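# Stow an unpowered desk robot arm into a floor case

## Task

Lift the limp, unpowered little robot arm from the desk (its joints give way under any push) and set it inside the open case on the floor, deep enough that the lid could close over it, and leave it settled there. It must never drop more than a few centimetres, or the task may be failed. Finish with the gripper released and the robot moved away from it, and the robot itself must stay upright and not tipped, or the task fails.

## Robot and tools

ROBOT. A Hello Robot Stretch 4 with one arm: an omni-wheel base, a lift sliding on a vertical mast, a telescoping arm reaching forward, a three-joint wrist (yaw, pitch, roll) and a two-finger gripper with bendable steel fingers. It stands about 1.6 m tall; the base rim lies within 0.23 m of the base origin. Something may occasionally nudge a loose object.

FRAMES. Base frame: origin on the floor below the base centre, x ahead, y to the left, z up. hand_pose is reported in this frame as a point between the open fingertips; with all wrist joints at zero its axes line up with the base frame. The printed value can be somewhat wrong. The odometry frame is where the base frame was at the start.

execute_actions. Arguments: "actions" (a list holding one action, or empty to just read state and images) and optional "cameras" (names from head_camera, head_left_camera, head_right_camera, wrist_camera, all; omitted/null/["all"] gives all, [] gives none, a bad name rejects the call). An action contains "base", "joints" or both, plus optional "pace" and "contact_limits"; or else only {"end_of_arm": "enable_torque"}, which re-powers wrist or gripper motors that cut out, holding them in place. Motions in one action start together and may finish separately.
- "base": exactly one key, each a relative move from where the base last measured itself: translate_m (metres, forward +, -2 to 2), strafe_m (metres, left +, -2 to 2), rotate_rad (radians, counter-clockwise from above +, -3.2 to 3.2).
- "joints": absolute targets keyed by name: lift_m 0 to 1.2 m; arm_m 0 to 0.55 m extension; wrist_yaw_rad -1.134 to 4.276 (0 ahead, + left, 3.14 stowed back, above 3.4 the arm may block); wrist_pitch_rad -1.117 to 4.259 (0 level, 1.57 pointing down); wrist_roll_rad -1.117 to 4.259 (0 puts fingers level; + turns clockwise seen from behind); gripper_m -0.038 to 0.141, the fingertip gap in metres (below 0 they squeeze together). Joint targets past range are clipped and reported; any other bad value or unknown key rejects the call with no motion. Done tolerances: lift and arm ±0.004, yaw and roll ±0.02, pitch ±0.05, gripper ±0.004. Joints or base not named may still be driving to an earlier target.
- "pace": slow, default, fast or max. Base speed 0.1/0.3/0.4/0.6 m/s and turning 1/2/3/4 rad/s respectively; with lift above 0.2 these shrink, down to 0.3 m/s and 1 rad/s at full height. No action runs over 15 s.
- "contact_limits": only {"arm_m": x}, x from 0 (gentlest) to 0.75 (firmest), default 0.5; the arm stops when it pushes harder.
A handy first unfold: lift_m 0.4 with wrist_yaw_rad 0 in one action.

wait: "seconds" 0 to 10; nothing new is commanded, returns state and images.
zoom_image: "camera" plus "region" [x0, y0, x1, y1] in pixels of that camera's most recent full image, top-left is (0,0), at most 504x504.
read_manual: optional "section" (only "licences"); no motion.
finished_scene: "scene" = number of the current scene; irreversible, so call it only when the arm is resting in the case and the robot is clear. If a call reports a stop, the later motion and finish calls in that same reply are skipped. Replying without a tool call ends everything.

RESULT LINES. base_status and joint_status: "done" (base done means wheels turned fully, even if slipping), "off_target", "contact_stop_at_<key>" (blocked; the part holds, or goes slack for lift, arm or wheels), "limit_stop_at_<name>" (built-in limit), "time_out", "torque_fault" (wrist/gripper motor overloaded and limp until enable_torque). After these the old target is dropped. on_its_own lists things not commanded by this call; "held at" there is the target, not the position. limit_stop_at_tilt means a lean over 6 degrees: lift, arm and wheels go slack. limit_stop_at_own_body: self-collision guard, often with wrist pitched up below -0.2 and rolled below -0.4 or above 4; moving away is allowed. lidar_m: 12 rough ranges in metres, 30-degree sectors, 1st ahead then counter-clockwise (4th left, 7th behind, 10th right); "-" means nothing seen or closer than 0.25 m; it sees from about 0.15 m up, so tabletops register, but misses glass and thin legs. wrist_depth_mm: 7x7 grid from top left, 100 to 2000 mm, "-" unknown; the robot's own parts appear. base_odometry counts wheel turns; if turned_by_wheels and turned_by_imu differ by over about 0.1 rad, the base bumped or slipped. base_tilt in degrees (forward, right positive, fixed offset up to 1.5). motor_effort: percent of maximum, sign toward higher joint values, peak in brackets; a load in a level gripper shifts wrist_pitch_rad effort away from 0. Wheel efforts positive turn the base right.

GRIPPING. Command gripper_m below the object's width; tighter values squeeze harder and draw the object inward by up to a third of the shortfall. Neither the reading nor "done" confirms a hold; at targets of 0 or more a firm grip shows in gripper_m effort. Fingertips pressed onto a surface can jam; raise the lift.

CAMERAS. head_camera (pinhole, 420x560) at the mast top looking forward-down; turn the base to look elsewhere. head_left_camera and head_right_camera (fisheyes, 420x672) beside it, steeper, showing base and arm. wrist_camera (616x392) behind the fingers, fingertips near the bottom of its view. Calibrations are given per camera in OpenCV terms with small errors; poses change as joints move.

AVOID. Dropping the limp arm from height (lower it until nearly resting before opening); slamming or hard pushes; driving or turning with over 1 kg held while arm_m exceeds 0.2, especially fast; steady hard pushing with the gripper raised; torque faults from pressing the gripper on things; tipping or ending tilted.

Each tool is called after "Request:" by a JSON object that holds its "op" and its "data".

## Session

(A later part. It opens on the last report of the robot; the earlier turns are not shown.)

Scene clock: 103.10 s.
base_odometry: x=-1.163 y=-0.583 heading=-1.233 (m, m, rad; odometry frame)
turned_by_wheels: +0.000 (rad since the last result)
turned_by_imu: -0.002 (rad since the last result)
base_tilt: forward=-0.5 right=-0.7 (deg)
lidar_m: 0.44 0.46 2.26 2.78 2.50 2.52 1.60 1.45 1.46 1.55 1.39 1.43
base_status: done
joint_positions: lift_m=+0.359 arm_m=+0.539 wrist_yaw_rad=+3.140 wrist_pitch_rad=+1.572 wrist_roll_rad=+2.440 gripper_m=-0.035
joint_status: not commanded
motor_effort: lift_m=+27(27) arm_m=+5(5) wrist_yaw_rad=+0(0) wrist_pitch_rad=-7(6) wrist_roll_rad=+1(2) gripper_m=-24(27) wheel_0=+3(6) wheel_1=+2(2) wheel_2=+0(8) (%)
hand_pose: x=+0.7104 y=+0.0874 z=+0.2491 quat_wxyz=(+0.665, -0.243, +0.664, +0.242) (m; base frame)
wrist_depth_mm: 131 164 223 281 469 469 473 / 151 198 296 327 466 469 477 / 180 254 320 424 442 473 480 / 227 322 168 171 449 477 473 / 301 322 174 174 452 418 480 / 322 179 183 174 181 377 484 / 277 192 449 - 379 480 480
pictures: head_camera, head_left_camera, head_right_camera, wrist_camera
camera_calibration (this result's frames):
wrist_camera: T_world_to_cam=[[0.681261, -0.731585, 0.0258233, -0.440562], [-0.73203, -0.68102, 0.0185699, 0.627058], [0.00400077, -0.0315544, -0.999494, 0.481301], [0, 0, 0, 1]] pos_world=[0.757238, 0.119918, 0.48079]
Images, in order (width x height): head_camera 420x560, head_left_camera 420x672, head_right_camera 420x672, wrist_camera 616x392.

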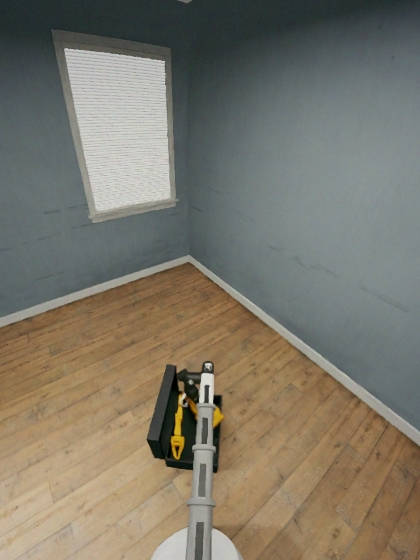

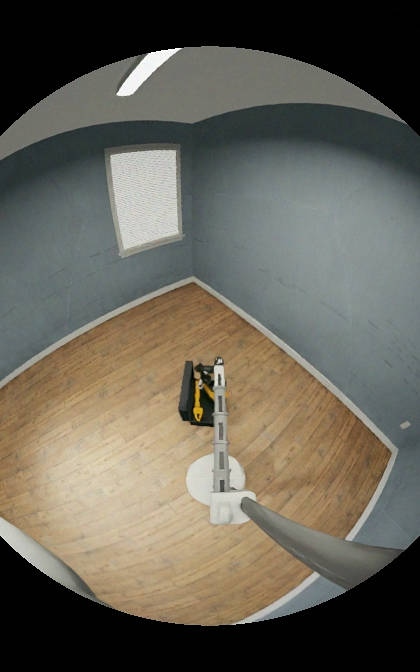

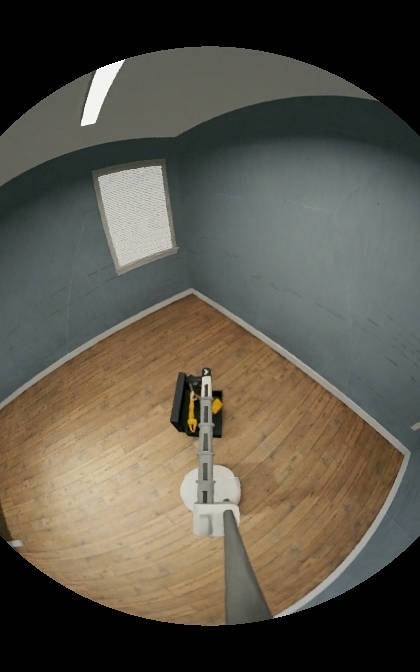

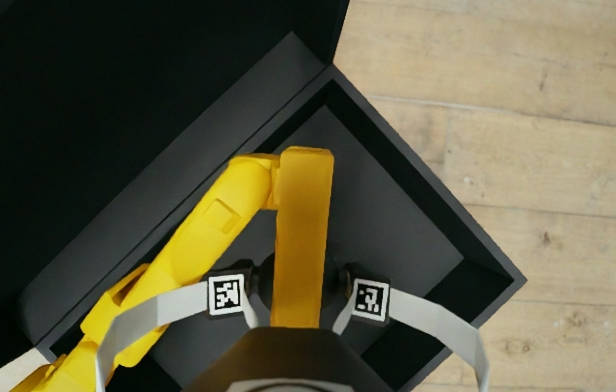

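Request:
{"op": "execute_actions", "data": {"actions": [{"base":{"strafe_m":0.015},"joints":{"wrist_roll_rad":2.54,"lift_m":0.30},"pace":"slow"}], "cameras": ["head_camera","wrist_camera"]}}

Request:
{"op": "zoom_image", "data": {"camera": "head_camera", "region": [120,340,280,500]}}

Scene clock: 105.43 s.
base_odometry: x=-1.149 y=-0.578 heading=-1.233 (m, m, rad; odometry frame)
turned_by_wheels: +0.000 (rad since the last result)
turned_by_imu: -0.001 (rad since the last result)
base_tilt: forward=-0.3 right=-0.6 (deg)
lidar_m: 0.45 0.45 2.27 2.74 2.49 2.55 1.62 1.45 1.48 1.56 1.40 1.43
base_status: done
joint_positions: lift_m=+0.300 arm_m=+0.539 wrist_yaw_rad=+3.140 wrist_pitch_rad=+1.572 wrist_roll_rad=+2.540 gripper_m=-0.035
joint_status: all done
motor_effort: lift_m=+16(26) arm_m=+5(5) wrist_yaw_rad=+0(1) wrist_pitch_rad=-6(6) wrist_roll_rad=+1(4) gripper_m=-21(23) wheel_0=-1(6) wheel_1=+3(8) wheel_2=+0(0) (%)
hand_pose: x=+0.7104 y=+0.0874 z=+0.1900 quat_wxyz=(+0.676, -0.209, +0.675, +0.209) (m; base frame)
wrist_depth_mm: 115 147 211 262 407 410 413 / 130 174 262 274 413 410 415 / 151 216 263 370 349 413 415 / 182 262 168 171 392 324 418 / 229 263 174 174 389 392 324 / 264 180 182 174 180 340 296 / 236 192 387 - 394 289 427
pictures: head_camera, wrist_camera
camera_calibration (this result's frames):
wrist_camera: T_world_to_cam=[[0.604795, -0.795966, 0.0257333, -0.379063], [-0.796381, -0.604513, 0.0184868, 0.667197], [0.000841247, -0.0316743, -0.999498, 0.424489], [0, 0, 0, 1]] pos_world=[0.760242, 0.115053, 0.421696]
Images, in order (width x height): head_camera 420x560, wrist_camera 616x392.

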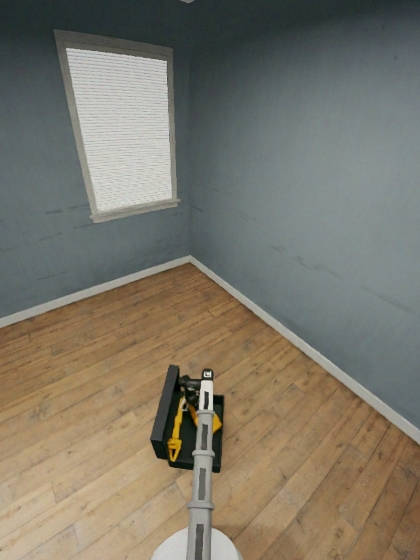

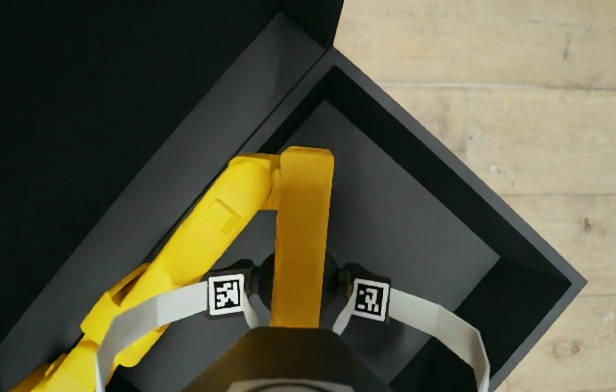

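Region (120, 340, 280, 500) of head_camera's 420x560 image, scaled by 3.150, with more detail than that image has.

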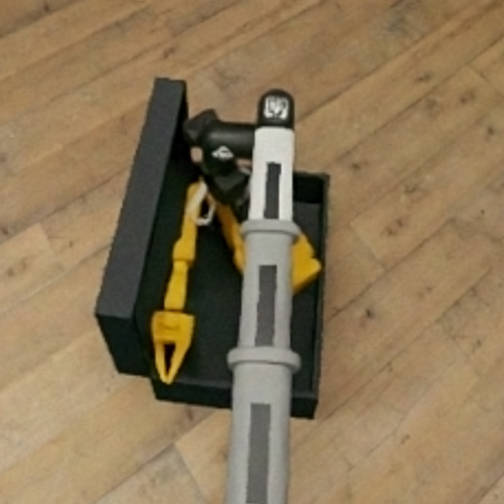

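Request:
{"op": "execute_actions", "data": {"actions": [{"joints":{"lift_m":0.23},"pace":"slow"}], "cameras": ["head_camera","wrist_camera"]}}

Request:
{"op": "zoom_image", "data": {"camera": "head_camera", "region": [120,340,280,500]}}

Scene clock: 107.30 s.
base_odometry: x=-1.149 y=-0.578 heading=-1.234 (m, m, rad; odometry frame)
turned_by_wheels: -0.001 (rad since the last result)
turned_by_imu: -0.002 (rad since the last result)
base_tilt: forward=-0.4 right=-0.6 (deg)
lidar_m: 0.43 0.47 2.25 2.73 2.47 2.54 1.61 1.45 1.46 1.55 1.41 1.43
base_status: not commanded
joint_positions: lift_m=+0.231 arm_m=+0.539 wrist_yaw_rad=+3.143 wrist_pitch_rad=+1.566 wrist_roll_rad=+2.537 gripper_m=-0.036
joint_status: all done
motor_effort: lift_m=+6(14) arm_m=+5(5) wrist_yaw_rad=-9(8) wrist_pitch_rad=+11(12) wrist_roll_rad=+8(8) gripper_m=-22(24) wheel_0=-5(6) wheel_1=-1(3) wheel_2=-4(4) (%)
hand_pose: x=+0.7083 y=+0.0874 z=+0.1208 quat_wxyz=(+0.673, -0.210, +0.677, +0.211) (m; base frame)
wrist_depth_mm: 118 152 198 198 345 347 345 / 134 179 198 251 237 347 347 / 156 199 200 322 320 253 353 / 189 198 166 177 324 271 355 / 199 200 204 177 325 327 267 / 199 162 181 172 181 329 281 / 159 324 322 - 329 277 252
pictures: head_camera, wrist_camera
camera_calibration (this result's frames):
wrist_camera: T_world_to_cam=[[0.609262, -0.792667, 0.0218848, -0.379003], [-0.792951, -0.608831, 0.0235158, 0.664146], [-0.00531606, -0.0316809, -0.999484, 0.359682], [0, 0, 0, 1]] pos_world=[0.759459, 0.115325, 0.352173]
Images, in order (width x height): head_camera 420x560, wrist_camera 616x392.

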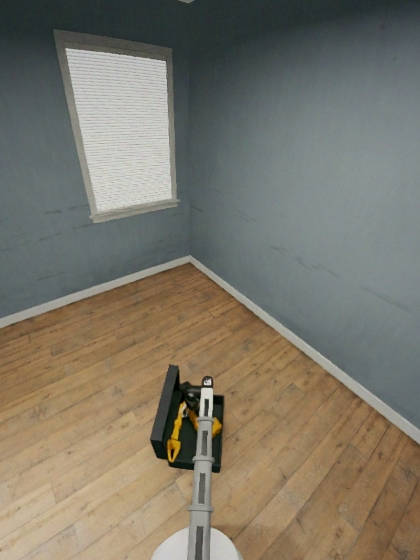

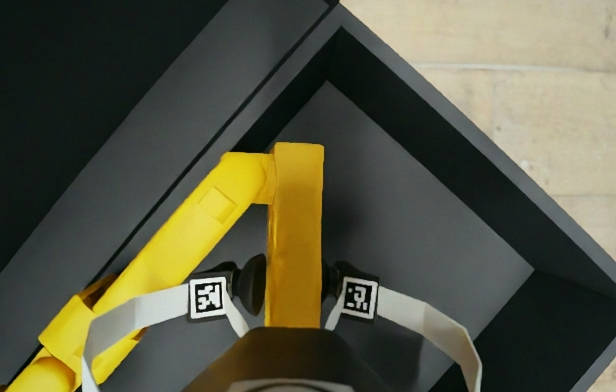

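Region (120, 340, 280, 500) of head_camera's 420x560 image, scaled by 3.150, with more detail than that image has.

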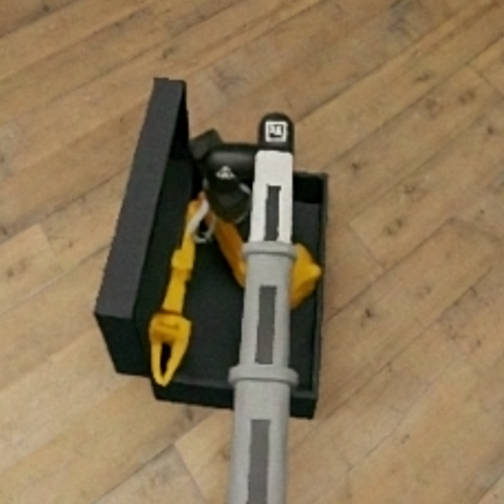

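Request:
{"op": "execute_actions", "data": {"actions": [{"joints":{"lift_m":0.27},"pace":"slow"}], "cameras": []}}

Request:
{"op": "execute_actions", "data": {"actions": [{"base":{"strafe_m":-0.022},"pace":"slow"}], "cameras": ["head_camera","wrist_camera","head_right_camera"]}}

Request:
{"op": "zoom_image", "data": {"camera": "head_camera", "region": [120,340,280,500]}}

Request:
{"op": "zoom_image", "data": {"camera": "head_right_camera", "region": [150,350,270,470]}}

Scene clock: 108.97 s.
base_odometry: x=-1.149 y=-0.578 heading=-1.233 (m, m, rad; odometry frame)
turned_by_wheels: +0.001 (rad since the last result)
turned_by_imu: +0.000 (rad since the last result)
base_tilt: forward=-0.4 right=-0.4 (deg)
lidar_m: 0.45 0.49 2.22 2.74 2.46 2.54 1.62 1.45 1.47 1.56 1.40 1.43
base_status: not commanded
joint_positions: lift_m=+0.269 arm_m=+0.539 wrist_yaw_rad=+3.141 wrist_pitch_rad=+1.569 wrist_roll_rad=+2.539 gripper_m=-0.035
joint_status: all done
motor_effort: lift_m=+25(25) arm_m=+5(5) wrist_yaw_rad=-3(11) wrist_pitch_rad=+2(12) wrist_roll_rad=+3(7) gripper_m=-22(25) wheel_0=-3(6) wheel_1=+1(1) wheel_2=-1(4) (%)
hand_pose: x=+0.7094 y=+0.0874 z=+0.1592 quat_wxyz=(+0.675, -0.210, +0.676, +0.210) (m; base frame)
wrist_depth_mm: 115 147 211 233 375 377 382 / 131 175 233 245 300 382 382 / 152 218 234 351 327 382 384 / 183 232 169 173 355 298 382 / 229 234 186 177 362 359 272 / 235 174 182 173 181 347 283 / 180 359 357 - 364 281 264
pictures: none
No camera images: the call's "cameras" was empty. Leave "cameras" out to get every camera's image.

Scene clock: 110.13 s.
base_odometry: x=-1.170 y=-0.585 heading=-1.232 (m, m, rad; odometry frame)
turned_by_wheels: +0.001 (rad since the last result)
turned_by_imu: +0.001 (rad since the last result)
base_tilt: forward=-0.3 right=-0.5 (deg)
lidar_m: 0.42 0.46 2.28 2.73 2.50 2.53 1.60 1.44 1.46 1.54 1.39 1.43
base_status: done
joint_positions: lift_m=+0.269 arm_m=+0.539 wrist_yaw_rad=+3.137 wrist_pitch_rad=+1.572 wrist_roll_rad=+2.542 gripper_m=-0.035
joint_status: not commanded
motor_effort: lift_m=+26(26) arm_m=+5(5) wrist_yaw_rad=+7(8) wrist_pitch_rad=-4(8) wrist_roll_rad=-5(4) gripper_m=-21(20) wheel_0=+5(8) wheel_1=-1(7) wheel_2=+6(5) (%)
hand_pose: x=+0.7105 y=+0.0874 z=+0.1592 quat_wxyz=(+0.676, -0.208, +0.676, +0.207) (m; base frame)
wrist_depth_mm: 133 170 232 241 382 382 379 / 150 202 233 289 382 382 382 / 175 233 243 355 317 384 384 / 210 234 166 172 355 290 387 / 233 235 185 175 359 362 267 / 234 173 185 173 182 329 268 / 178 355 359 - 362 265 394
pictures: head_camera, head_right_camera, wrist_camera
camera_calibration (this result's frames):
wrist_camera: T_world_to_cam=[[0.601441, -0.798513, 0.025419, -0.37566], [-0.798917, -0.601144, 0.0188971, 0.669267], [0.00019086, -0.0316731, -0.999498, 0.394157], [0, 0, 0, 1]] pos_world=[0.760551, 0.114841, 0.390861]
Images, in order (width x height): head_camera 420x560, head_right_camera 420x672, wrist_camera 616x392.

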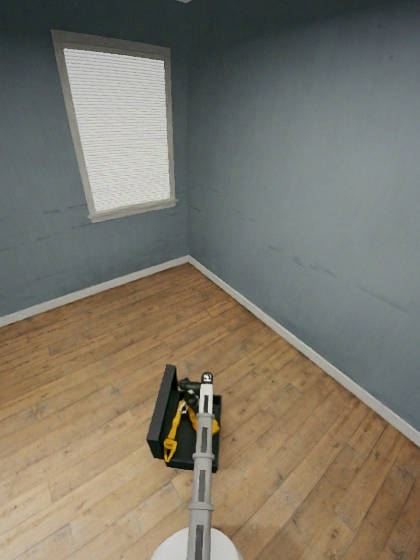

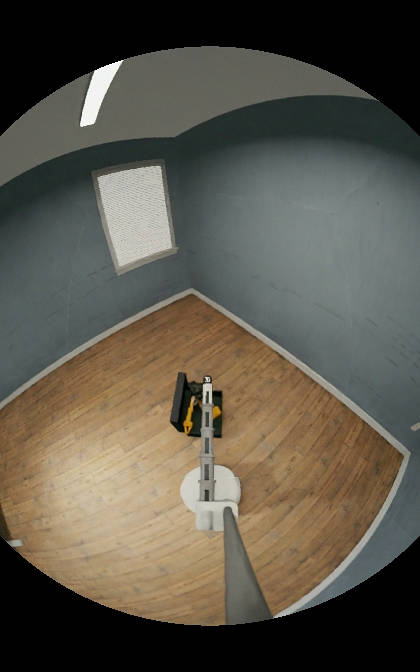

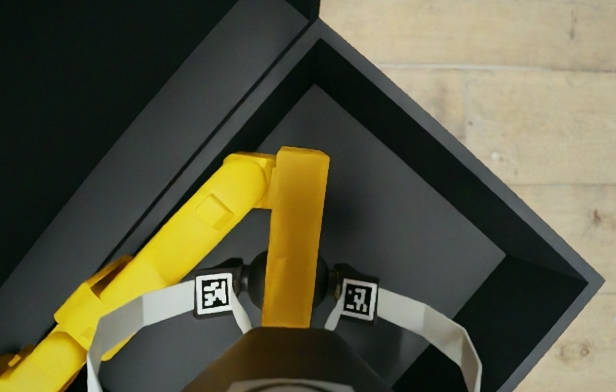

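Region (120, 340, 280, 500) of head_camera's 420x560 image, scaled by 3.150, with more detail than that image has.

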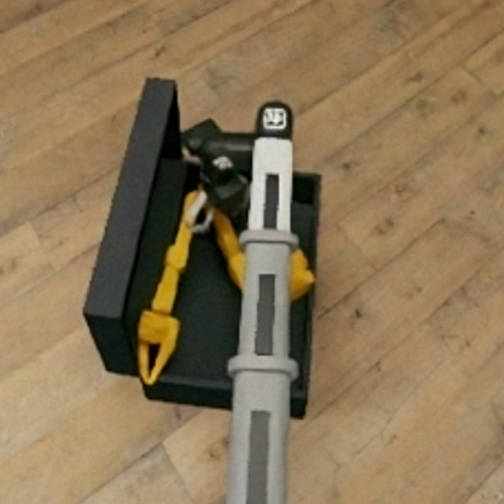

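Region (150, 350, 270, 470) of head_right_camera's 420x672 image, scaled by 4.200, with more detail than that image has.

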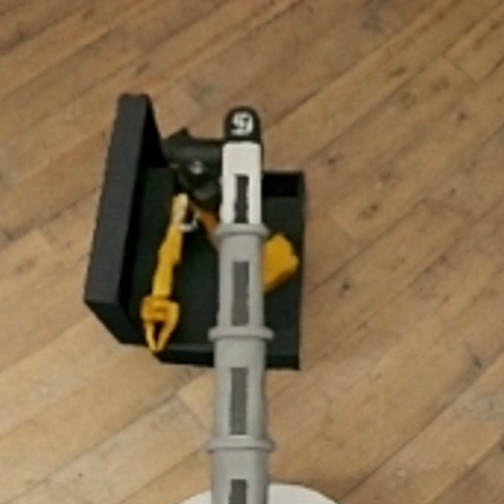

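Request:
{"op": "execute_actions", "data": {"actions": [{"joints":{"lift_m":0.30},"pace":"slow"}], "cameras": []}}

Request:
{"op": "execute_actions", "data": {"actions": [{"base":{"translate_m":0.04},"joints":{"wrist_roll_rad":2.44},"pace":"slow"}], "cameras": ["head_camera","wrist_camera"]}}

Request:
{"op": "zoom_image", "data": {"camera": "head_camera", "region": [120,340,280,500]}}

Scene clock: 111.70 s.
base_odometry: x=-1.170 y=-0.585 heading=-1.232 (m, m, rad; odometry frame)
turned_by_wheels: +0.000 (rad since the last result)
turned_by_imu: -0.001 (rad since the last result)
base_tilt: forward=-0.3 right=-0.6 (deg)
lidar_m: 0.43 0.47 2.28 2.77 2.54 2.52 1.61 1.45 1.46 1.54 1.38 1.42
base_status: not commanded
joint_positions: lift_m=+0.299 arm_m=+0.539 wrist_yaw_rad=+3.139 wrist_pitch_rad=+1.572 wrist_roll_rad=+2.541 gripper_m=-0.035
joint_status: all done
motor_effort: lift_m=+27(25) arm_m=+6(5) wrist_yaw_rad=+5(7) wrist_pitch_rad=-6(7) wrist_roll_rad=-4(5) gripper_m=-24(20) wheel_0=+4(5) wheel_1=-1(1) wheel_2=+5(6) (%)
hand_pose: x=+0.7106 y=+0.0874 z=+0.1891 quat_wxyz=(+0.676, -0.208, +0.675, +0.208) (m; base frame)
wrist_depth_mm: 134 172 247 262 407 413 410 / 151 203 262 287 410 413 413 / 176 253 264 384 343 413 415 / 213 262 163 166 389 349 418 / 262 264 168 174 389 384 366 / 263 175 183 174 179 319 421 / 186 389 389 - 387 294 424
pictures: none
No camera images: the call's "cameras" was empty. Leave "cameras" out to get every camera's image.

Scene clock: 113.23 s.
base_odometry: x=-1.156 y=-0.623 heading=-1.232 (m, m, rad; odometry frame)
turned_by_wheels: +0.001 (rad since the last result)
turned_by_imu: +0.000 (rad since the last result)
base_tilt: forward=-0.4 right=-0.6 (deg)
lidar_m: 0.39 0.39 2.26 2.77 2.53 2.56 1.64 1.47 1.48 1.55 1.38 1.38
base_status: done
joint_positions: lift_m=+0.299 arm_m=+0.539 wrist_yaw_rad=+3.138 wrist_pitch_rad=+1.572 wrist_roll_rad=+2.442 gripper_m=-0.035
joint_status: all done
motor_effort: lift_m=+27(27) arm_m=+5(6) wrist_yaw_rad=+4(4) wrist_pitch_rad=-5(7) wrist_roll_rad=-5(7) gripper_m=-23(25) wheel_0=+5(9) wheel_1=+3(7) wheel_2=+1(4) (%)
hand_pose: x=+0.7105 y=+0.0874 z=+0.1891 quat_wxyz=(+0.665, -0.242, +0.664, +0.241) (m; base frame)
wrist_depth_mm: 128 161 218 404 407 410 413 / 148 195 260 273 410 413 413 / 176 249 263 312 413 410 415 / 220 263 163 167 384 421 418 / 263 263 168 173 389 415 421 / 264 175 182 175 180 334 421 / 186 387 387 - 384 283 424
pictures: head_camera, wrist_camera
camera_calibration (this result's frames):
wrist_camera: T_world_to_cam=[[0.678829, -0.733847, 0.0256732, -0.437106], [-0.734287, -0.678581, 0.0187275, 0.629582], [0.00367823, -0.0315643, -0.999495, 0.42158], [0, 0, 0, 1]] pos_world=[0.757464, 0.11976, 0.420799]
Images, in order (width x height): head_camera 420x560, wrist_camera 616x392.

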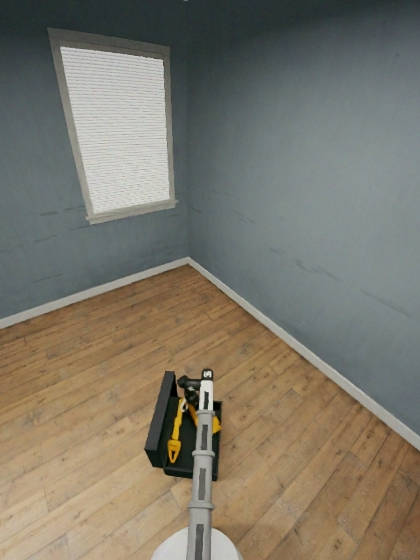

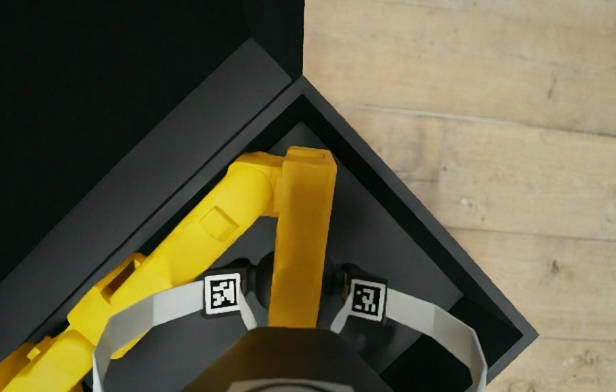

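Region (120, 340, 280, 500) of head_camera's 420x560 image, scaled by 3.150, with more detail than that image has.

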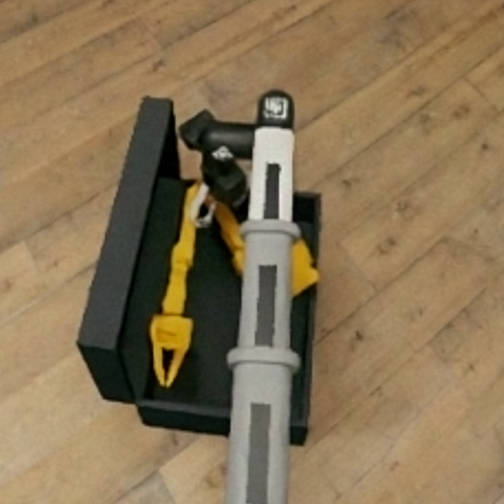

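Request:
{"op": "execute_actions", "data": {"actions": [{"joints":{"wrist_roll_rad":2.58},"pace":"slow"}], "cameras": []}}

Request:
{"op": "execute_actions", "data": {"actions": [{"joints":{"lift_m":0.23},"pace":"slow"}], "cameras": ["head_camera","wrist_camera"]}}

Request:
{"op": "zoom_image", "data": {"camera": "head_camera", "region": [120,340,280,500]}}

Scene clock: 114.23 s.
base_odometry: x=-1.156 y=-0.623 heading=-1.232 (m, m, rad; odometry frame)
turned_by_wheels: +0.000 (rad since the last result)
turned_by_imu: -0.001 (rad since the last result)
base_tilt: forward=-0.3 right=-0.4 (deg)
lidar_m: 0.38 0.42 2.25 2.78 2.51 2.57 1.64 1.46 1.51 1.52 1.36 1.39
base_status: not commanded
joint_positions: lift_m=+0.299 arm_m=+0.539 wrist_yaw_rad=+3.140 wrist_pitch_rad=+1.573 wrist_roll_rad=+2.580 gripper_m=-0.035
joint_status: all done
motor_effort: lift_m=+26(27) arm_m=+5(5) wrist_yaw_rad=+0(4) wrist_pitch_rad=-9(10) wrist_roll_rad=+1(4) gripper_m=-23(23) wheel_0=+4(5) wheel_1=+2(3) wheel_2=+1(1) (%)
hand_pose: x=+0.7106 y=+0.0874 z=+0.1891 quat_wxyz=(+0.680, -0.196, +0.679, +0.195) (m; base frame)
wrist_depth_mm: 133 172 210 407 410 407 413 / 150 202 260 407 410 413 418 / 173 249 262 317 410 415 418 / 206 262 164 167 359 415 415 / 253 262 170 173 389 392 418 / 262 180 180 174 183 309 421 / 195 389 389 - 387 285 427
pictures: none
No camera images: the call's "cameras" was empty. Leave "cameras" out to get every camera's image.

Scene clock: 115.70 s.
base_odometry: x=-1.156 y=-0.623 heading=-1.232 (m, m, rad; odometry frame)
turned_by_wheels: +0.000 (rad since the last result)
turned_by_imu: -0.001 (rad since the last result)
base_tilt: forward=-0.4 right=-0.6 (deg)
lidar_m: 0.42 0.43 2.24 2.76 2.52 2.58 1.63 1.47 1.50 1.48 1.37 1.39
base_status: not commanded
joint_positions: lift_m=+0.231 arm_m=+0.539 wrist_yaw_rad=+3.141 wrist_pitch_rad=+1.567 wrist_roll_rad=+2.579 gripper_m=-0.035
joint_status: all done
motor_effort: lift_m=+12(27) arm_m=+5(5) wrist_yaw_rad=-4(3) wrist_pitch_rad=+6(7) wrist_roll_rad=+3(3) gripper_m=-20(21) wheel_0=+3(3) wheel_1=+1(2) wheel_2=+0(1) (%)
hand_pose: x=+0.7090 y=+0.0874 z=+0.1203 quat_wxyz=(+0.678, -0.196, +0.681, +0.196) (m; base frame)
wrist_depth_mm: 134 172 194 340 338 342 343 / 150 194 195 236 342 345 345 / 173 195 211 290 342 343 347 / 195 196 170 181 314 343 349 / 195 195 199 178 322 281 351 / 196 163 181 174 181 319 251 / 160 320 322 - 327 264 235
pictures: head_camera, wrist_camera
camera_calibration (this result's frames):
wrist_camera: T_world_to_cam=[[0.574079, -0.818478, 0.0229586, -0.352316], [-0.818784, -0.573666, 0.0223558, 0.680057], [-0.00512714, -0.0316321, -0.999486, 0.359047], [0, 0, 0, 1]] pos_world=[0.760917, 0.113121, 0.351748]
Images, in order (width x height): head_camera 420x560, wrist_camera 616x392.

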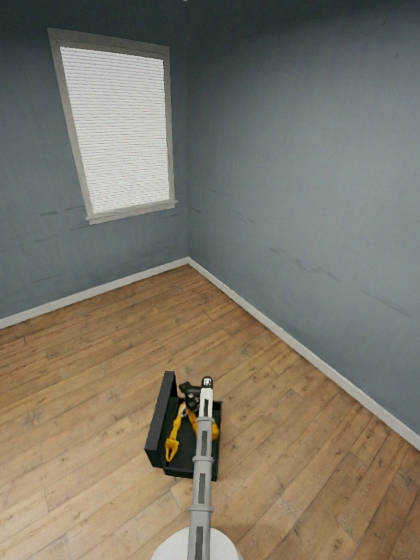

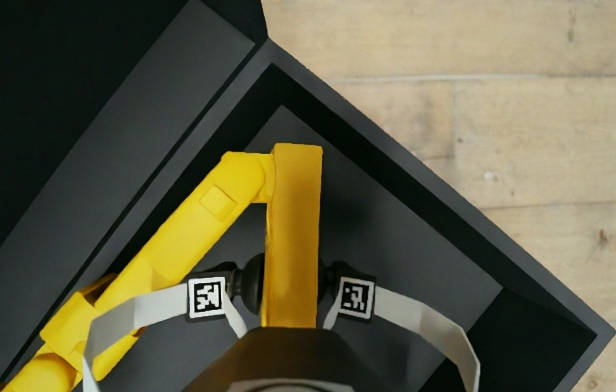

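Region (120, 340, 280, 500) of head_camera's 420x560 image, scaled by 3.150, with more detail than that image has.

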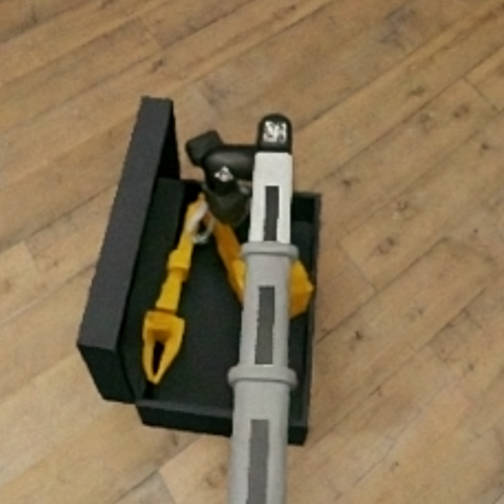

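Request:
{"op": "execute_actions", "data": {"actions": [{"joints":{"lift_m":0.285},"pace":"slow"}], "cameras": []}}

Request:
{"op": "execute_actions", "data": {"actions": [{"joints":{"wrist_roll_rad":3.0},"pace":"slow"}], "cameras": ["head_camera","wrist_camera"]}}

Request:
{"op": "zoom_image", "data": {"camera": "head_camera", "region": [120,340,280,500]}}

Scene clock: 117.67 s.
base_odometry: x=-1.156 y=-0.623 heading=-1.232 (m, m, rad; odometry frame)
turned_by_wheels: +0.000 (rad since the last result)
turned_by_imu: -0.001 (rad since the last result)
base_tilt: forward=-0.3 right=-0.6 (deg)
lidar_m: 0.39 0.41 2.24 2.77 2.54 2.55 1.63 1.47 1.50 1.53 1.38 1.38
base_status: not commanded
joint_positions: lift_m=+0.284 arm_m=+0.539 wrist_yaw_rad=+3.140 wrist_pitch_rad=+1.572 wrist_roll_rad=+2.580 gripper_m=-0.035
joint_status: all done
motor_effort: lift_m=+27(24) arm_m=+5(5) wrist_yaw_rad=-2(7) wrist_pitch_rad=-6(9) wrist_roll_rad=+1(4) gripper_m=-25(24) wheel_0=+2(2) wheel_1=+1(2) wheel_2=+0(0) (%)
hand_pose: x=+0.7103 y=+0.0874 z=+0.1741 quat_wxyz=(+0.680, -0.196, +0.679, +0.196) (m; base frame)
wrist_depth_mm: 134 173 209 387 392 392 397 / 150 202 246 389 397 397 402 / 173 244 256 287 399 399 399 / 206 246 167 169 366 399 402 / 246 248 169 175 377 336 407 / 248 178 181 176 183 310 407 / 190 370 375 - 373 268 407
pictures: none
No camera images: the call's "cameras" was empty. Leave "cameras" out to get every camera's image.

Scene clock: 118.60 s.
base_odometry: x=-1.156 y=-0.623 heading=-1.232 (m, m, rad; odometry frame)
turned_by_wheels: +0.000 (rad since the last result)
turned_by_imu: +0.000 (rad since the last result)
base_tilt: forward=-0.3 right=-0.6 (deg)
lidar_m: 0.40 0.41 2.25 2.76 2.50 2.58 1.64 1.48 1.50 1.52 1.38 1.39
base_status: not commanded
joint_positions: lift_m=+0.284 arm_m=+0.539 wrist_yaw_rad=+3.142 wrist_pitch_rad=+1.570 wrist_roll_rad=+2.997 gripper_m=-0.035
joint_status: all done
motor_effort: lift_m=+27(27) arm_m=+5(5) wrist_yaw_rad=-7(8) wrist_pitch_rad=-2(4) wrist_roll_rad=+8(9) gripper_m=-23(20) wheel_0=+2(3) wheel_1=+1(2) wheel_2=+0(0) (%)
hand_pose: x=+0.7098 y=+0.0874 z=+0.1741 quat_wxyz=(+0.705, -0.051, +0.705, +0.051) (m; base frame)
wrist_depth_mm: 143 276 387 394 392 397 397 / 174 213 387 392 394 397 397 / 185 247 283 272 389 399 404 / 195 247 170 173 373 324 404 / 207 249 173 176 377 332 402 / 225 179 180 175 182 290 410 / 225 185 370 - 377 274 410
pictures: head_camera, wrist_camera
camera_calibration (this result's frames):
wrist_camera: T_world_to_cam=[[0.193591, -0.980766, 0.0249166, -0.070096], [-0.980973, -0.193128, 0.0198371, 0.761779], [-0.0146435, -0.0282828, -0.999493, 0.419321], [0, 0, 0, 1]] pos_world=[0.766995, 0.0902325, 0.405743]
Images, in order (width x height): head_camera 420x560, wrist_camera 616x392.

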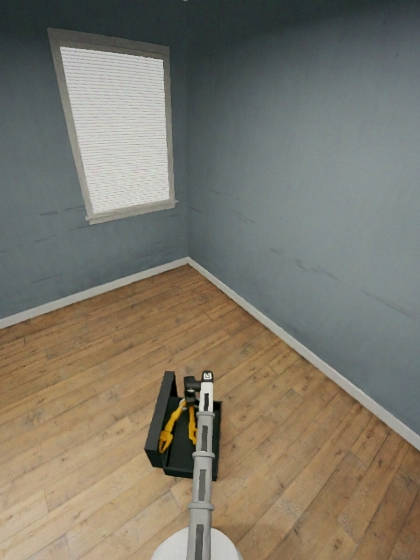

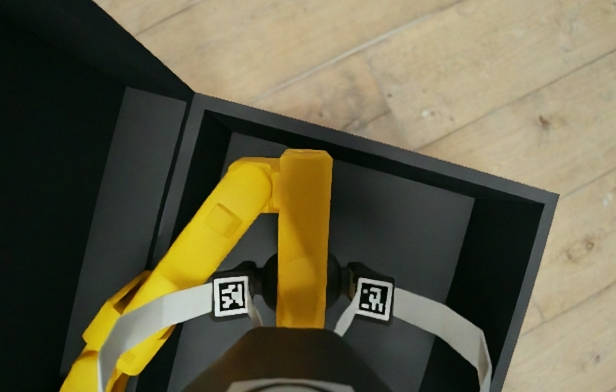

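Region (120, 340, 280, 500) of head_camera's 420x560 image, scaled by 3.150, with more detail than that image has.

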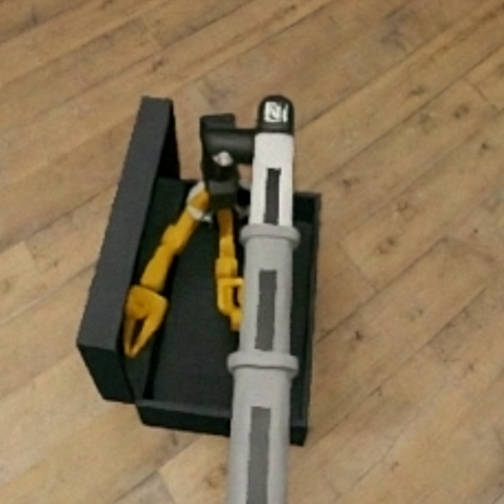

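Request:
{"op": "execute_actions", "data": {"actions": [{"joints":{"wrist_roll_rad":3.17},"pace":"slow"}], "cameras": ["wrist_camera"]}}

Request:
{"op": "execute_actions", "data": {"actions": [{"joints":{"wrist_roll_rad":2.75},"base":{"strafe_m":-0.015},"pace":"slow"}], "cameras": ["head_camera","wrist_camera"]}}

Request:
{"op": "zoom_image", "data": {"camera": "head_camera", "region": [120,340,280,500]}}

Scene clock: 119.80 s.
base_odometry: x=-1.156 y=-0.623 heading=-1.232 (m, m, rad; odometry frame)
turned_by_wheels: +0.000 (rad since the last result)
turned_by_imu: +0.000 (rad since the last result)
base_tilt: forward=-0.3 right=-0.6 (deg)
lidar_m: 0.39 0.41 2.26 2.79 2.52 2.57 1.65 1.47 1.50 1.54 1.34 1.39
base_status: not commanded
joint_positions: lift_m=+0.284 arm_m=+0.539 wrist_yaw_rad=+3.143 wrist_pitch_rad=+1.570 wrist_roll_rad=+3.167 gripper_m=-0.035
joint_status: all done
motor_effort: lift_m=+26(27) arm_m=+5(5) wrist_yaw_rad=-8(8) wrist_pitch_rad=+0(1) wrist_roll_rad=+8(9) gripper_m=-26(25) wheel_0=+2(2) wheel_1=+1(1) wheel_2=+0(0) (%)
hand_pose: x=+0.7096 y=+0.0874 z=+0.1741 quat_wxyz=(+0.707, +0.009, +0.707, -0.009) (m; base frame)
wrist_depth_mm: 384 384 387 387 394 397 399 / 152 387 389 392 394 399 397 / 196 245 297 263 370 397 402 / 202 246 171 173 375 332 407 / 204 249 173 176 373 322 404 / 213 178 180 175 181 291 410 / 204 184 362 - 379 270 410
pictures: wrist_camera
camera_calibration (this result's frames):
wrist_camera: T_world_to_cam=[[0.0250014, -0.999375, 0.0249727, 0.0511825], [-0.999496, -0.0244996, 0.0202033, 0.759996], [-0.0195789, -0.0254652, -0.999484, 0.422591], [0, 0, 0, 1]] pos_world=[0.766607, 0.0805315, 0.405741]
Images, in order (width x height): wrist_camera 616x392.

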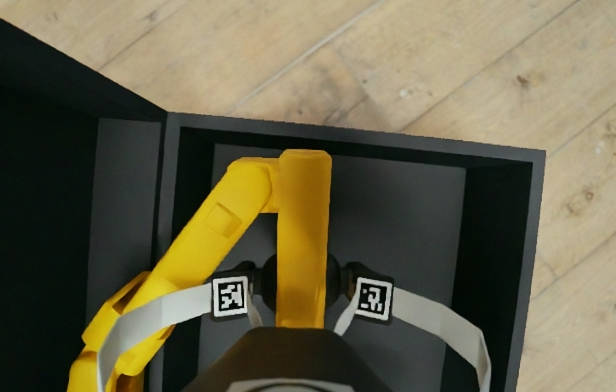

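Scene clock: 120.80 s.
base_odometry: x=-1.170 y=-0.628 heading=-1.232 (m, m, rad; odometry frame)
turned_by_wheels: +0.000 (rad since the last result)
turned_by_imu: +0.000 (rad since the last result)
base_tilt: forward=-0.3 right=-0.6 (deg)
lidar_m: 0.41 0.41 2.26 2.79 2.52 2.55 1.63 1.48 1.49 1.53 1.37 1.36
base_status: done
joint_positions: lift_m=+0.284 arm_m=+0.539 wrist_yaw_rad=+3.140 wrist_pitch_rad=+1.572 wrist_roll_rad=+2.750 gripper_m=-0.035
joint_status: all done
motor_effort: lift_m=+26(26) arm_m=+5(5) wrist_yaw_rad=-1(8) wrist_pitch_rad=-7(7) wrist_roll_rad=-1(7) gripper_m=-24(20) wheel_0=+2(4) wheel_1=-1(5) wheel_2=+0(3) (%)
hand_pose: x=+0.7105 y=+0.0874 z=+0.1741 quat_wxyz=(+0.694, -0.137, +0.693, +0.137) (m; base frame)
wrist_depth_mm: 160 200 389 392 394 397 399 / 176 243 257 392 394 397 399 / 195 245 300 270 397 399 399 / 220 248 167 168 370 402 404 / 247 248 170 175 375 325 407 / 248 179 181 176 183 283 407 / 247 220 375 - 377 286 410
pictures: head_camera, wrist_camera
camera_calibration (this result's frames):
wrist_camera: T_world_to_cam=[[0.425192, -0.90474, 0.0256358, -0.241572], [-0.905087, -0.424842, 0.0180931, 0.72916], [-0.00547843, -0.0308957, -0.999508, 0.413073], [0, 0, 0, 1]] pos_world=[0.76493, 0.10398, 0.40587]
Images, in order (width x height): head_camera 420x560, wrist_camera 616x392.

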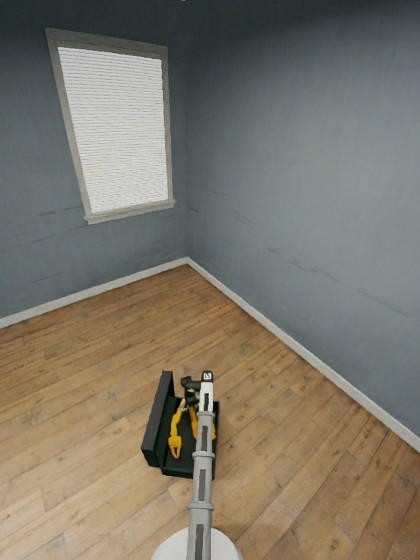

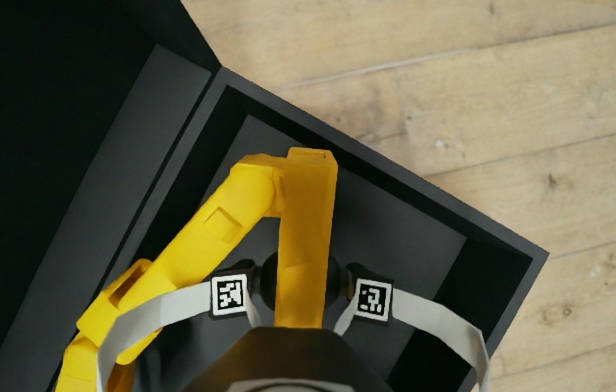

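Region (120, 340, 280, 500) of head_camera's 420x560 image, scaled by 3.150, with more detail than that image has.

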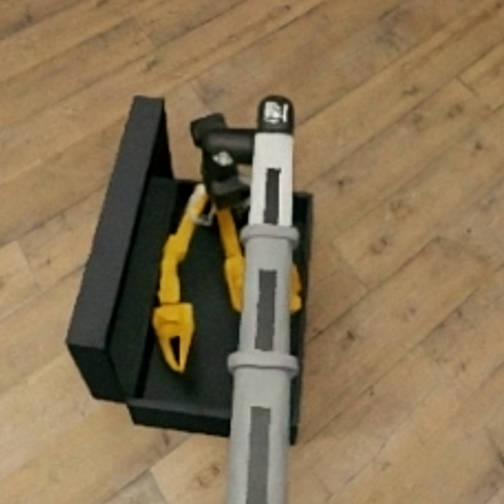

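Request:
{"op": "execute_actions", "data": {"actions": [{"base":{"translate_m":-0.015},"pace":"slow"}], "cameras": []}}

Request:
{"op": "execute_actions", "data": {"actions": [{"joints":{"lift_m":0.22},"pace":"slow"}], "cameras": ["head_camera","wrist_camera"]}}

Request:
{"op": "zoom_image", "data": {"camera": "head_camera", "region": [120,340,280,500]}}

Scene clock: 122.23 s.
base_odometry: x=-1.175 y=-0.614 heading=-1.232 (m, m, rad; odometry frame)
turned_by_wheels: +0.000 (rad since the last result)
turned_by_imu: -0.001 (rad since the last result)
base_tilt: forward=-0.3 right=-0.7 (deg)
lidar_m: 0.37 0.43 2.26 2.81 2.54 2.55 1.60 1.46 1.46 1.50 1.36 1.40
base_status: done
joint_positions: lift_m=+0.284 arm_m=+0.539 wrist_yaw_rad=+3.140 wrist_pitch_rad=+1.572 wrist_roll_rad=+2.750 gripper_m=-0.035
joint_status: not commanded
motor_effort: lift_m=+26(26) arm_m=+5(5) wrist_yaw_rad=+0(0) wrist_pitch_rad=-8(8) wrist_roll_rad=-1(2) gripper_m=-22(25) wheel_0=-2(2) wheel_1=-2(3) wheel_2=+3(7) (%)
hand_pose: x=+0.7105 y=+0.0874 z=+0.1741 quat_wxyz=(+0.694, -0.137, +0.693, +0.137) (m; base frame)
wrist_depth_mm: 162 215 255 392 394 394 397 / 179 245 255 389 394 397 397 / 196 246 303 336 351 399 404 / 222 246 166 168 375 345 404 / 247 248 171 174 375 330 404 / 248 179 181 174 182 282 402 / 248 221 373 - 377 285 410
pictures: none
No camera images: the call's "cameras" was empty. Leave "cameras" out to get every camera's image.

Scene clock: 123.67 s.
base_odometry: x=-1.175 y=-0.614 heading=-1.232 (m, m, rad; odometry frame)
turned_by_wheels: +0.000 (rad since the last result)
turned_by_imu: +0.000 (rad since the last result)
base_tilt: forward=-0.4 right=-0.7 (deg)
lidar_m: 0.41 0.43 2.27 2.74 2.55 2.56 1.61 1.45 1.46 1.52 1.38 1.40
base_status: not commanded
joint_positions: lift_m=+0.220 arm_m=+0.539 wrist_yaw_rad=+3.140 wrist_pitch_rad=+1.572 wrist_roll_rad=+2.750 gripper_m=-0.035
joint_status: all done
motor_effort: lift_m=+15(27) arm_m=+5(5) wrist_yaw_rad=-1(1) wrist_pitch_rad=-7(7) wrist_roll_rad=-2(1) gripper_m=-27(20) wheel_0=-2(2) wheel_1=-2(2) wheel_2=+3(3) (%)
hand_pose: x=+0.7105 y=+0.0874 z=+0.1100 quat_wxyz=(+0.694, -0.137, +0.693, +0.137) (m; base frame)
wrist_depth_mm: 162 181 192 327 330 332 336 / 179 182 235 221 330 332 334 / 181 192 303 304 228 336 338 / 182 204 166 169 309 235 336 / 183 221 170 174 309 310 246 / 195 178 181 175 182 276 228 / 195 221 309 - 312 231 211
pictures: head_camera, wrist_camera
camera_calibration (this result's frames):
wrist_camera: T_world_to_cam=[[0.425132, -0.904768, 0.0256359, -0.239888], [-0.905115, -0.424782, 0.0180931, 0.730346], [-0.00548036, -0.0308954, -0.999508, 0.34897], [0, 0, 0, 1]] pos_world=[0.764944, 0.103977, 0.341734]
Images, in order (width x height): head_camera 420x560, wrist_camera 616x392.

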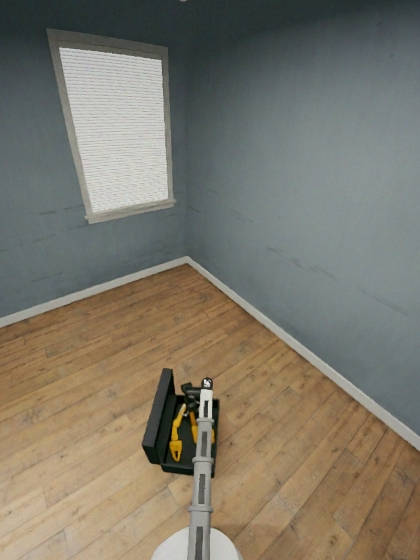

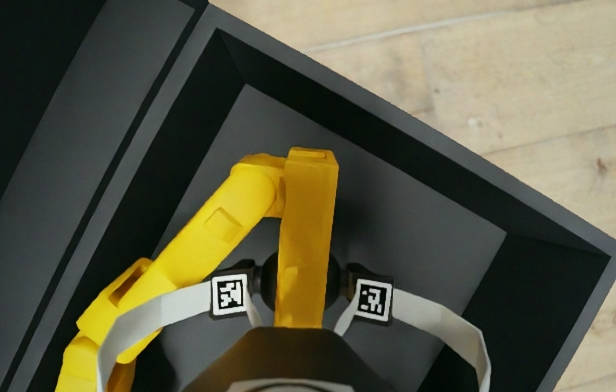

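Region (120, 340, 280, 500) of head_camera's 420x560 image, scaled by 3.150, with more detail than that image has.

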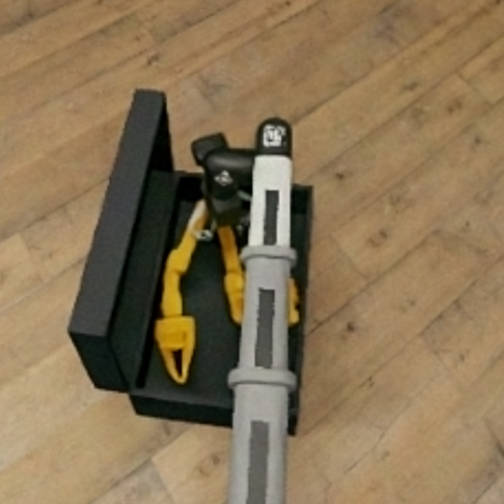

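Request:
{"op": "execute_actions", "data": {"actions": [{"joints":{"lift_m":0.16},"pace":"slow"}], "cameras": ["wrist_camera"]}}

Request:
{"op": "execute_actions", "data": {"actions": [{"joints":{"gripper_m":0.065},"pace":"slow"}], "cameras": ["wrist_camera"]}}

Request:
{"op": "execute_actions", "data": {"actions": [{"joints":{"lift_m":0.5},"pace":"slow"}]}}

Scene clock: 125.43 s.
base_odometry: x=-1.175 y=-0.614 heading=-1.232 (m, m, rad; odometry frame)
turned_by_wheels: +0.000 (rad since the last result)
turned_by_imu: -0.001 (rad since the last result)
base_tilt: forward=-0.3 right=-0.6 (deg)
lidar_m: 0.38 0.41 2.27 2.81 2.54 2.54 1.62 1.44 1.48 1.51 1.37 1.40
base_status: not commanded
joint_positions: lift_m=+0.160 arm_m=+0.539 wrist_yaw_rad=+3.139 wrist_pitch_rad=+1.571 wrist_roll_rad=+2.750 gripper_m=-0.035
joint_status: all done
motor_effort: lift_m=+14(19) arm_m=+5(5) wrist_yaw_rad=+2(1) wrist_pitch_rad=-2(7) wrist_roll_rad=-1(1) gripper_m=-23(24) wheel_0=-2(2) wheel_1=-2(3) wheel_2=+3(3) (%)
hand_pose: x=+0.7102 y=+0.0874 z=+0.0501 quat_wxyz=(+0.694, -0.137, +0.694, +0.137) (m; base frame)
wrist_depth_mm: 123 133 175 140 271 273 276 / 124 145 232 206 143 273 274 / 131 170 245 246 221 146 277 / 135 203 178 182 250 235 175 / 150 201 188 181 250 250 247 / 179 179 182 174 183 253 229 / 178 234 250 - 253 235 209
pictures: wrist_camera
camera_calibration (this result's frames):
wrist_camera: T_world_to_cam=[[0.424563, -0.905053, 0.0249834, -0.23773], [-0.905371, -0.424175, 0.0194763, 0.731145], [-0.00702978, -0.0308882, -0.999498, 0.290247], [0, 0, 0, 1]] pos_world=[0.764929, 0.10394, 0.2818]
Images, in order (width x height): wrist_camera 616x392.

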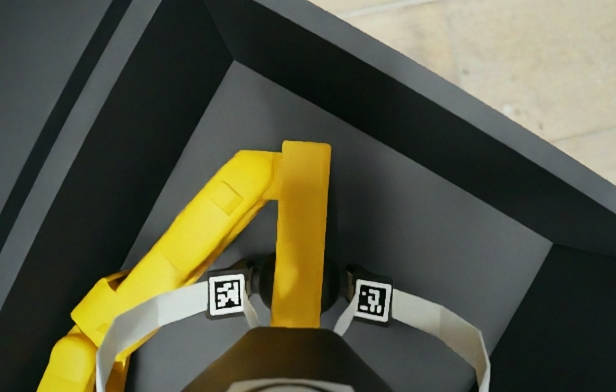

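Scene clock: 128.80 s.
base_odometry: x=-1.175 y=-0.614 heading=-1.232 (m, m, rad; odometry frame)
turned_by_wheels: +0.000 (rad since the last result)
turned_by_imu: -0.001 (rad since the last result)
base_tilt: forward=-0.3 right=-0.6 (deg)
lidar_m: 0.39 0.42 2.25 2.81 2.51 2.50 1.63 1.45 1.44 1.54 1.37 1.39
base_status: not commanded
joint_positions: lift_m=+0.160 arm_m=+0.539 wrist_yaw_rad=+3.140 wrist_pitch_rad=+1.570 wrist_roll_rad=+2.750 gripper_m=+0.065
joint_status: all done
motor_effort: lift_m=+14(14) arm_m=+5(5) wrist_yaw_rad=+0(1) wrist_pitch_rad=-1(2) wrist_roll_rad=-1(0) gripper_m=-1(23) wheel_0=-2(2) wheel_1=-2(2) wheel_2=+2(3) (%)
hand_pose: x=+0.7098 y=+0.0874 z=+0.0501 quat_wxyz=(+0.693, -0.137, +0.694, +0.137) (m; base frame)
wrist_depth_mm: 123 134 177 140 270 273 273 / 123 147 236 208 143 273 274 / 132 173 246 247 222 150 277 / 135 199 188 211 250 235 175 / 153 193 213 229 252 252 247 / 182 191 193 179 202 253 227 / 191 214 250 - 253 242 208
pictures: wrist_camera
camera_calibration (this result's frames):
wrist_camera: T_world_to_cam=[[0.42513, -0.904799, 0.0245571, -0.237989], [-0.905097, -0.424716, 0.0203801, 0.730646], [-0.00801013, -0.0308907, -0.999491, 0.29094], [0, 0, 0, 1]] pos_world=[0.764812, 0.103973, 0.281746]
Images, in order (width x height): wrist_camera 616x392.

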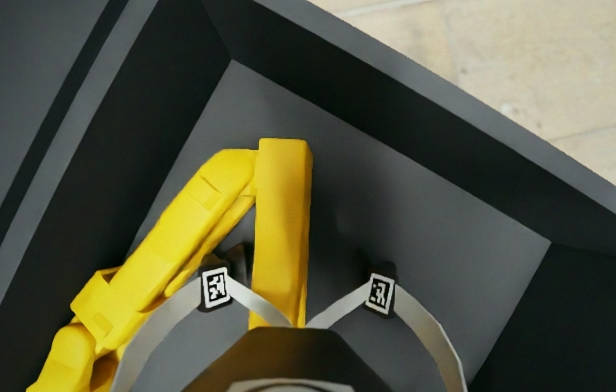

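Scene clock: 132.10 s.
base_odometry: x=-1.175 y=-0.614 heading=-1.232 (m, m, rad; odometry frame)
turned_by_wheels: +0.000 (rad since the last result)
turned_by_imu: -0.001 (rad since the last result)
base_tilt: forward=-0.3 right=-0.5 (deg)
lidar_m: 0.40 0.45 2.27 2.79 2.54 2.53 1.62 1.46 1.48 1.53 1.36 1.39
base_status: not commanded
joint_positions: lift_m=+0.500 arm_m=+0.539 wrist_yaw_rad=+3.140 wrist_pitch_rad=+1.570 wrist_roll_rad=+2.750 gripper_m=+0.065
joint_status: all done
motor_effort: lift_m=+24(23) arm_m=+5(5) wrist_yaw_rad=-1(1) wrist_pitch_rad=-1(0) wrist_roll_rad=+0(1) gripper_m=+0(3) wheel_0=-2(2) wheel_1=-2(2) wheel_2=+2(2) (%)
hand_pose: x=+0.7098 y=+0.0874 z=+0.3893 quat_wxyz=(+0.693, -0.137, +0.694, +0.137) (m; base frame)
wrist_depth_mm: 591 191 282 603 615 609 621 / 192 192 364 603 609 615 615 / 192 193 462 585 615 615 621 / 193 342 473 585 597 609 615 / 194 421 492 591 554 615 621 / 204 459 199 521 202 621 634 / 359 466 559 - 627 634 640
pictures: head_camera, head_left_camera, head_right_camera, wrist_camera
camera_calibration (this result's frames):
wrist_camera: T_world_to_cam=[[0.425405, -0.90467, 0.0245668, -0.246525], [-0.904968, -0.424993, 0.0203591, 0.723671], [-0.00797758, -0.0308931, -0.999491, 0.629875], [0, 0, 0, 1]] pos_world=[0.764796, 0.10399, 0.620877]
Images, in order (width x height): head_camera 420x560, head_left_camera 420x672, head_right_camera 420x672, wrist_camera 616x392.

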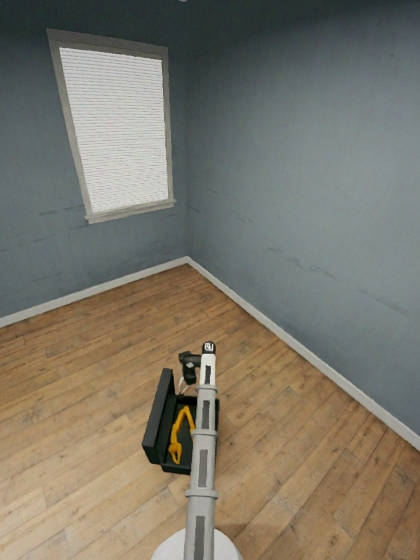

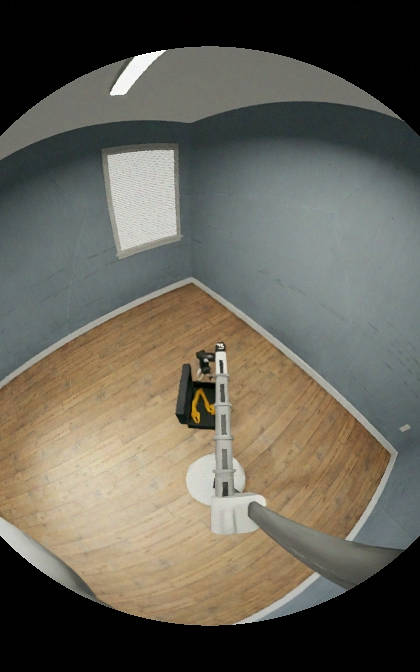

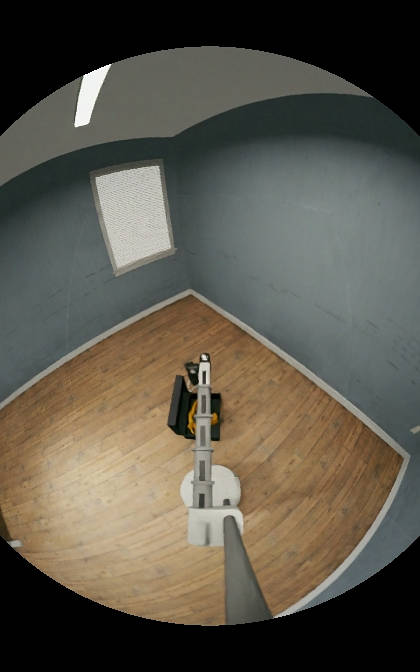

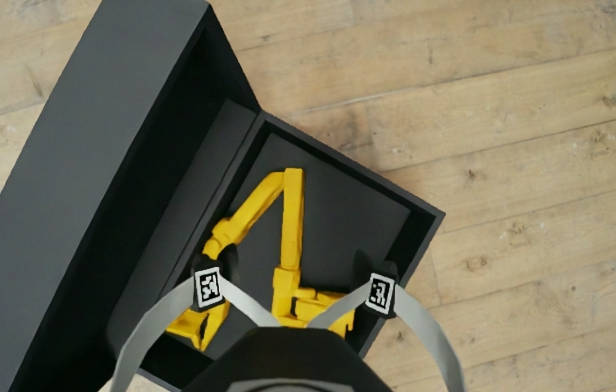

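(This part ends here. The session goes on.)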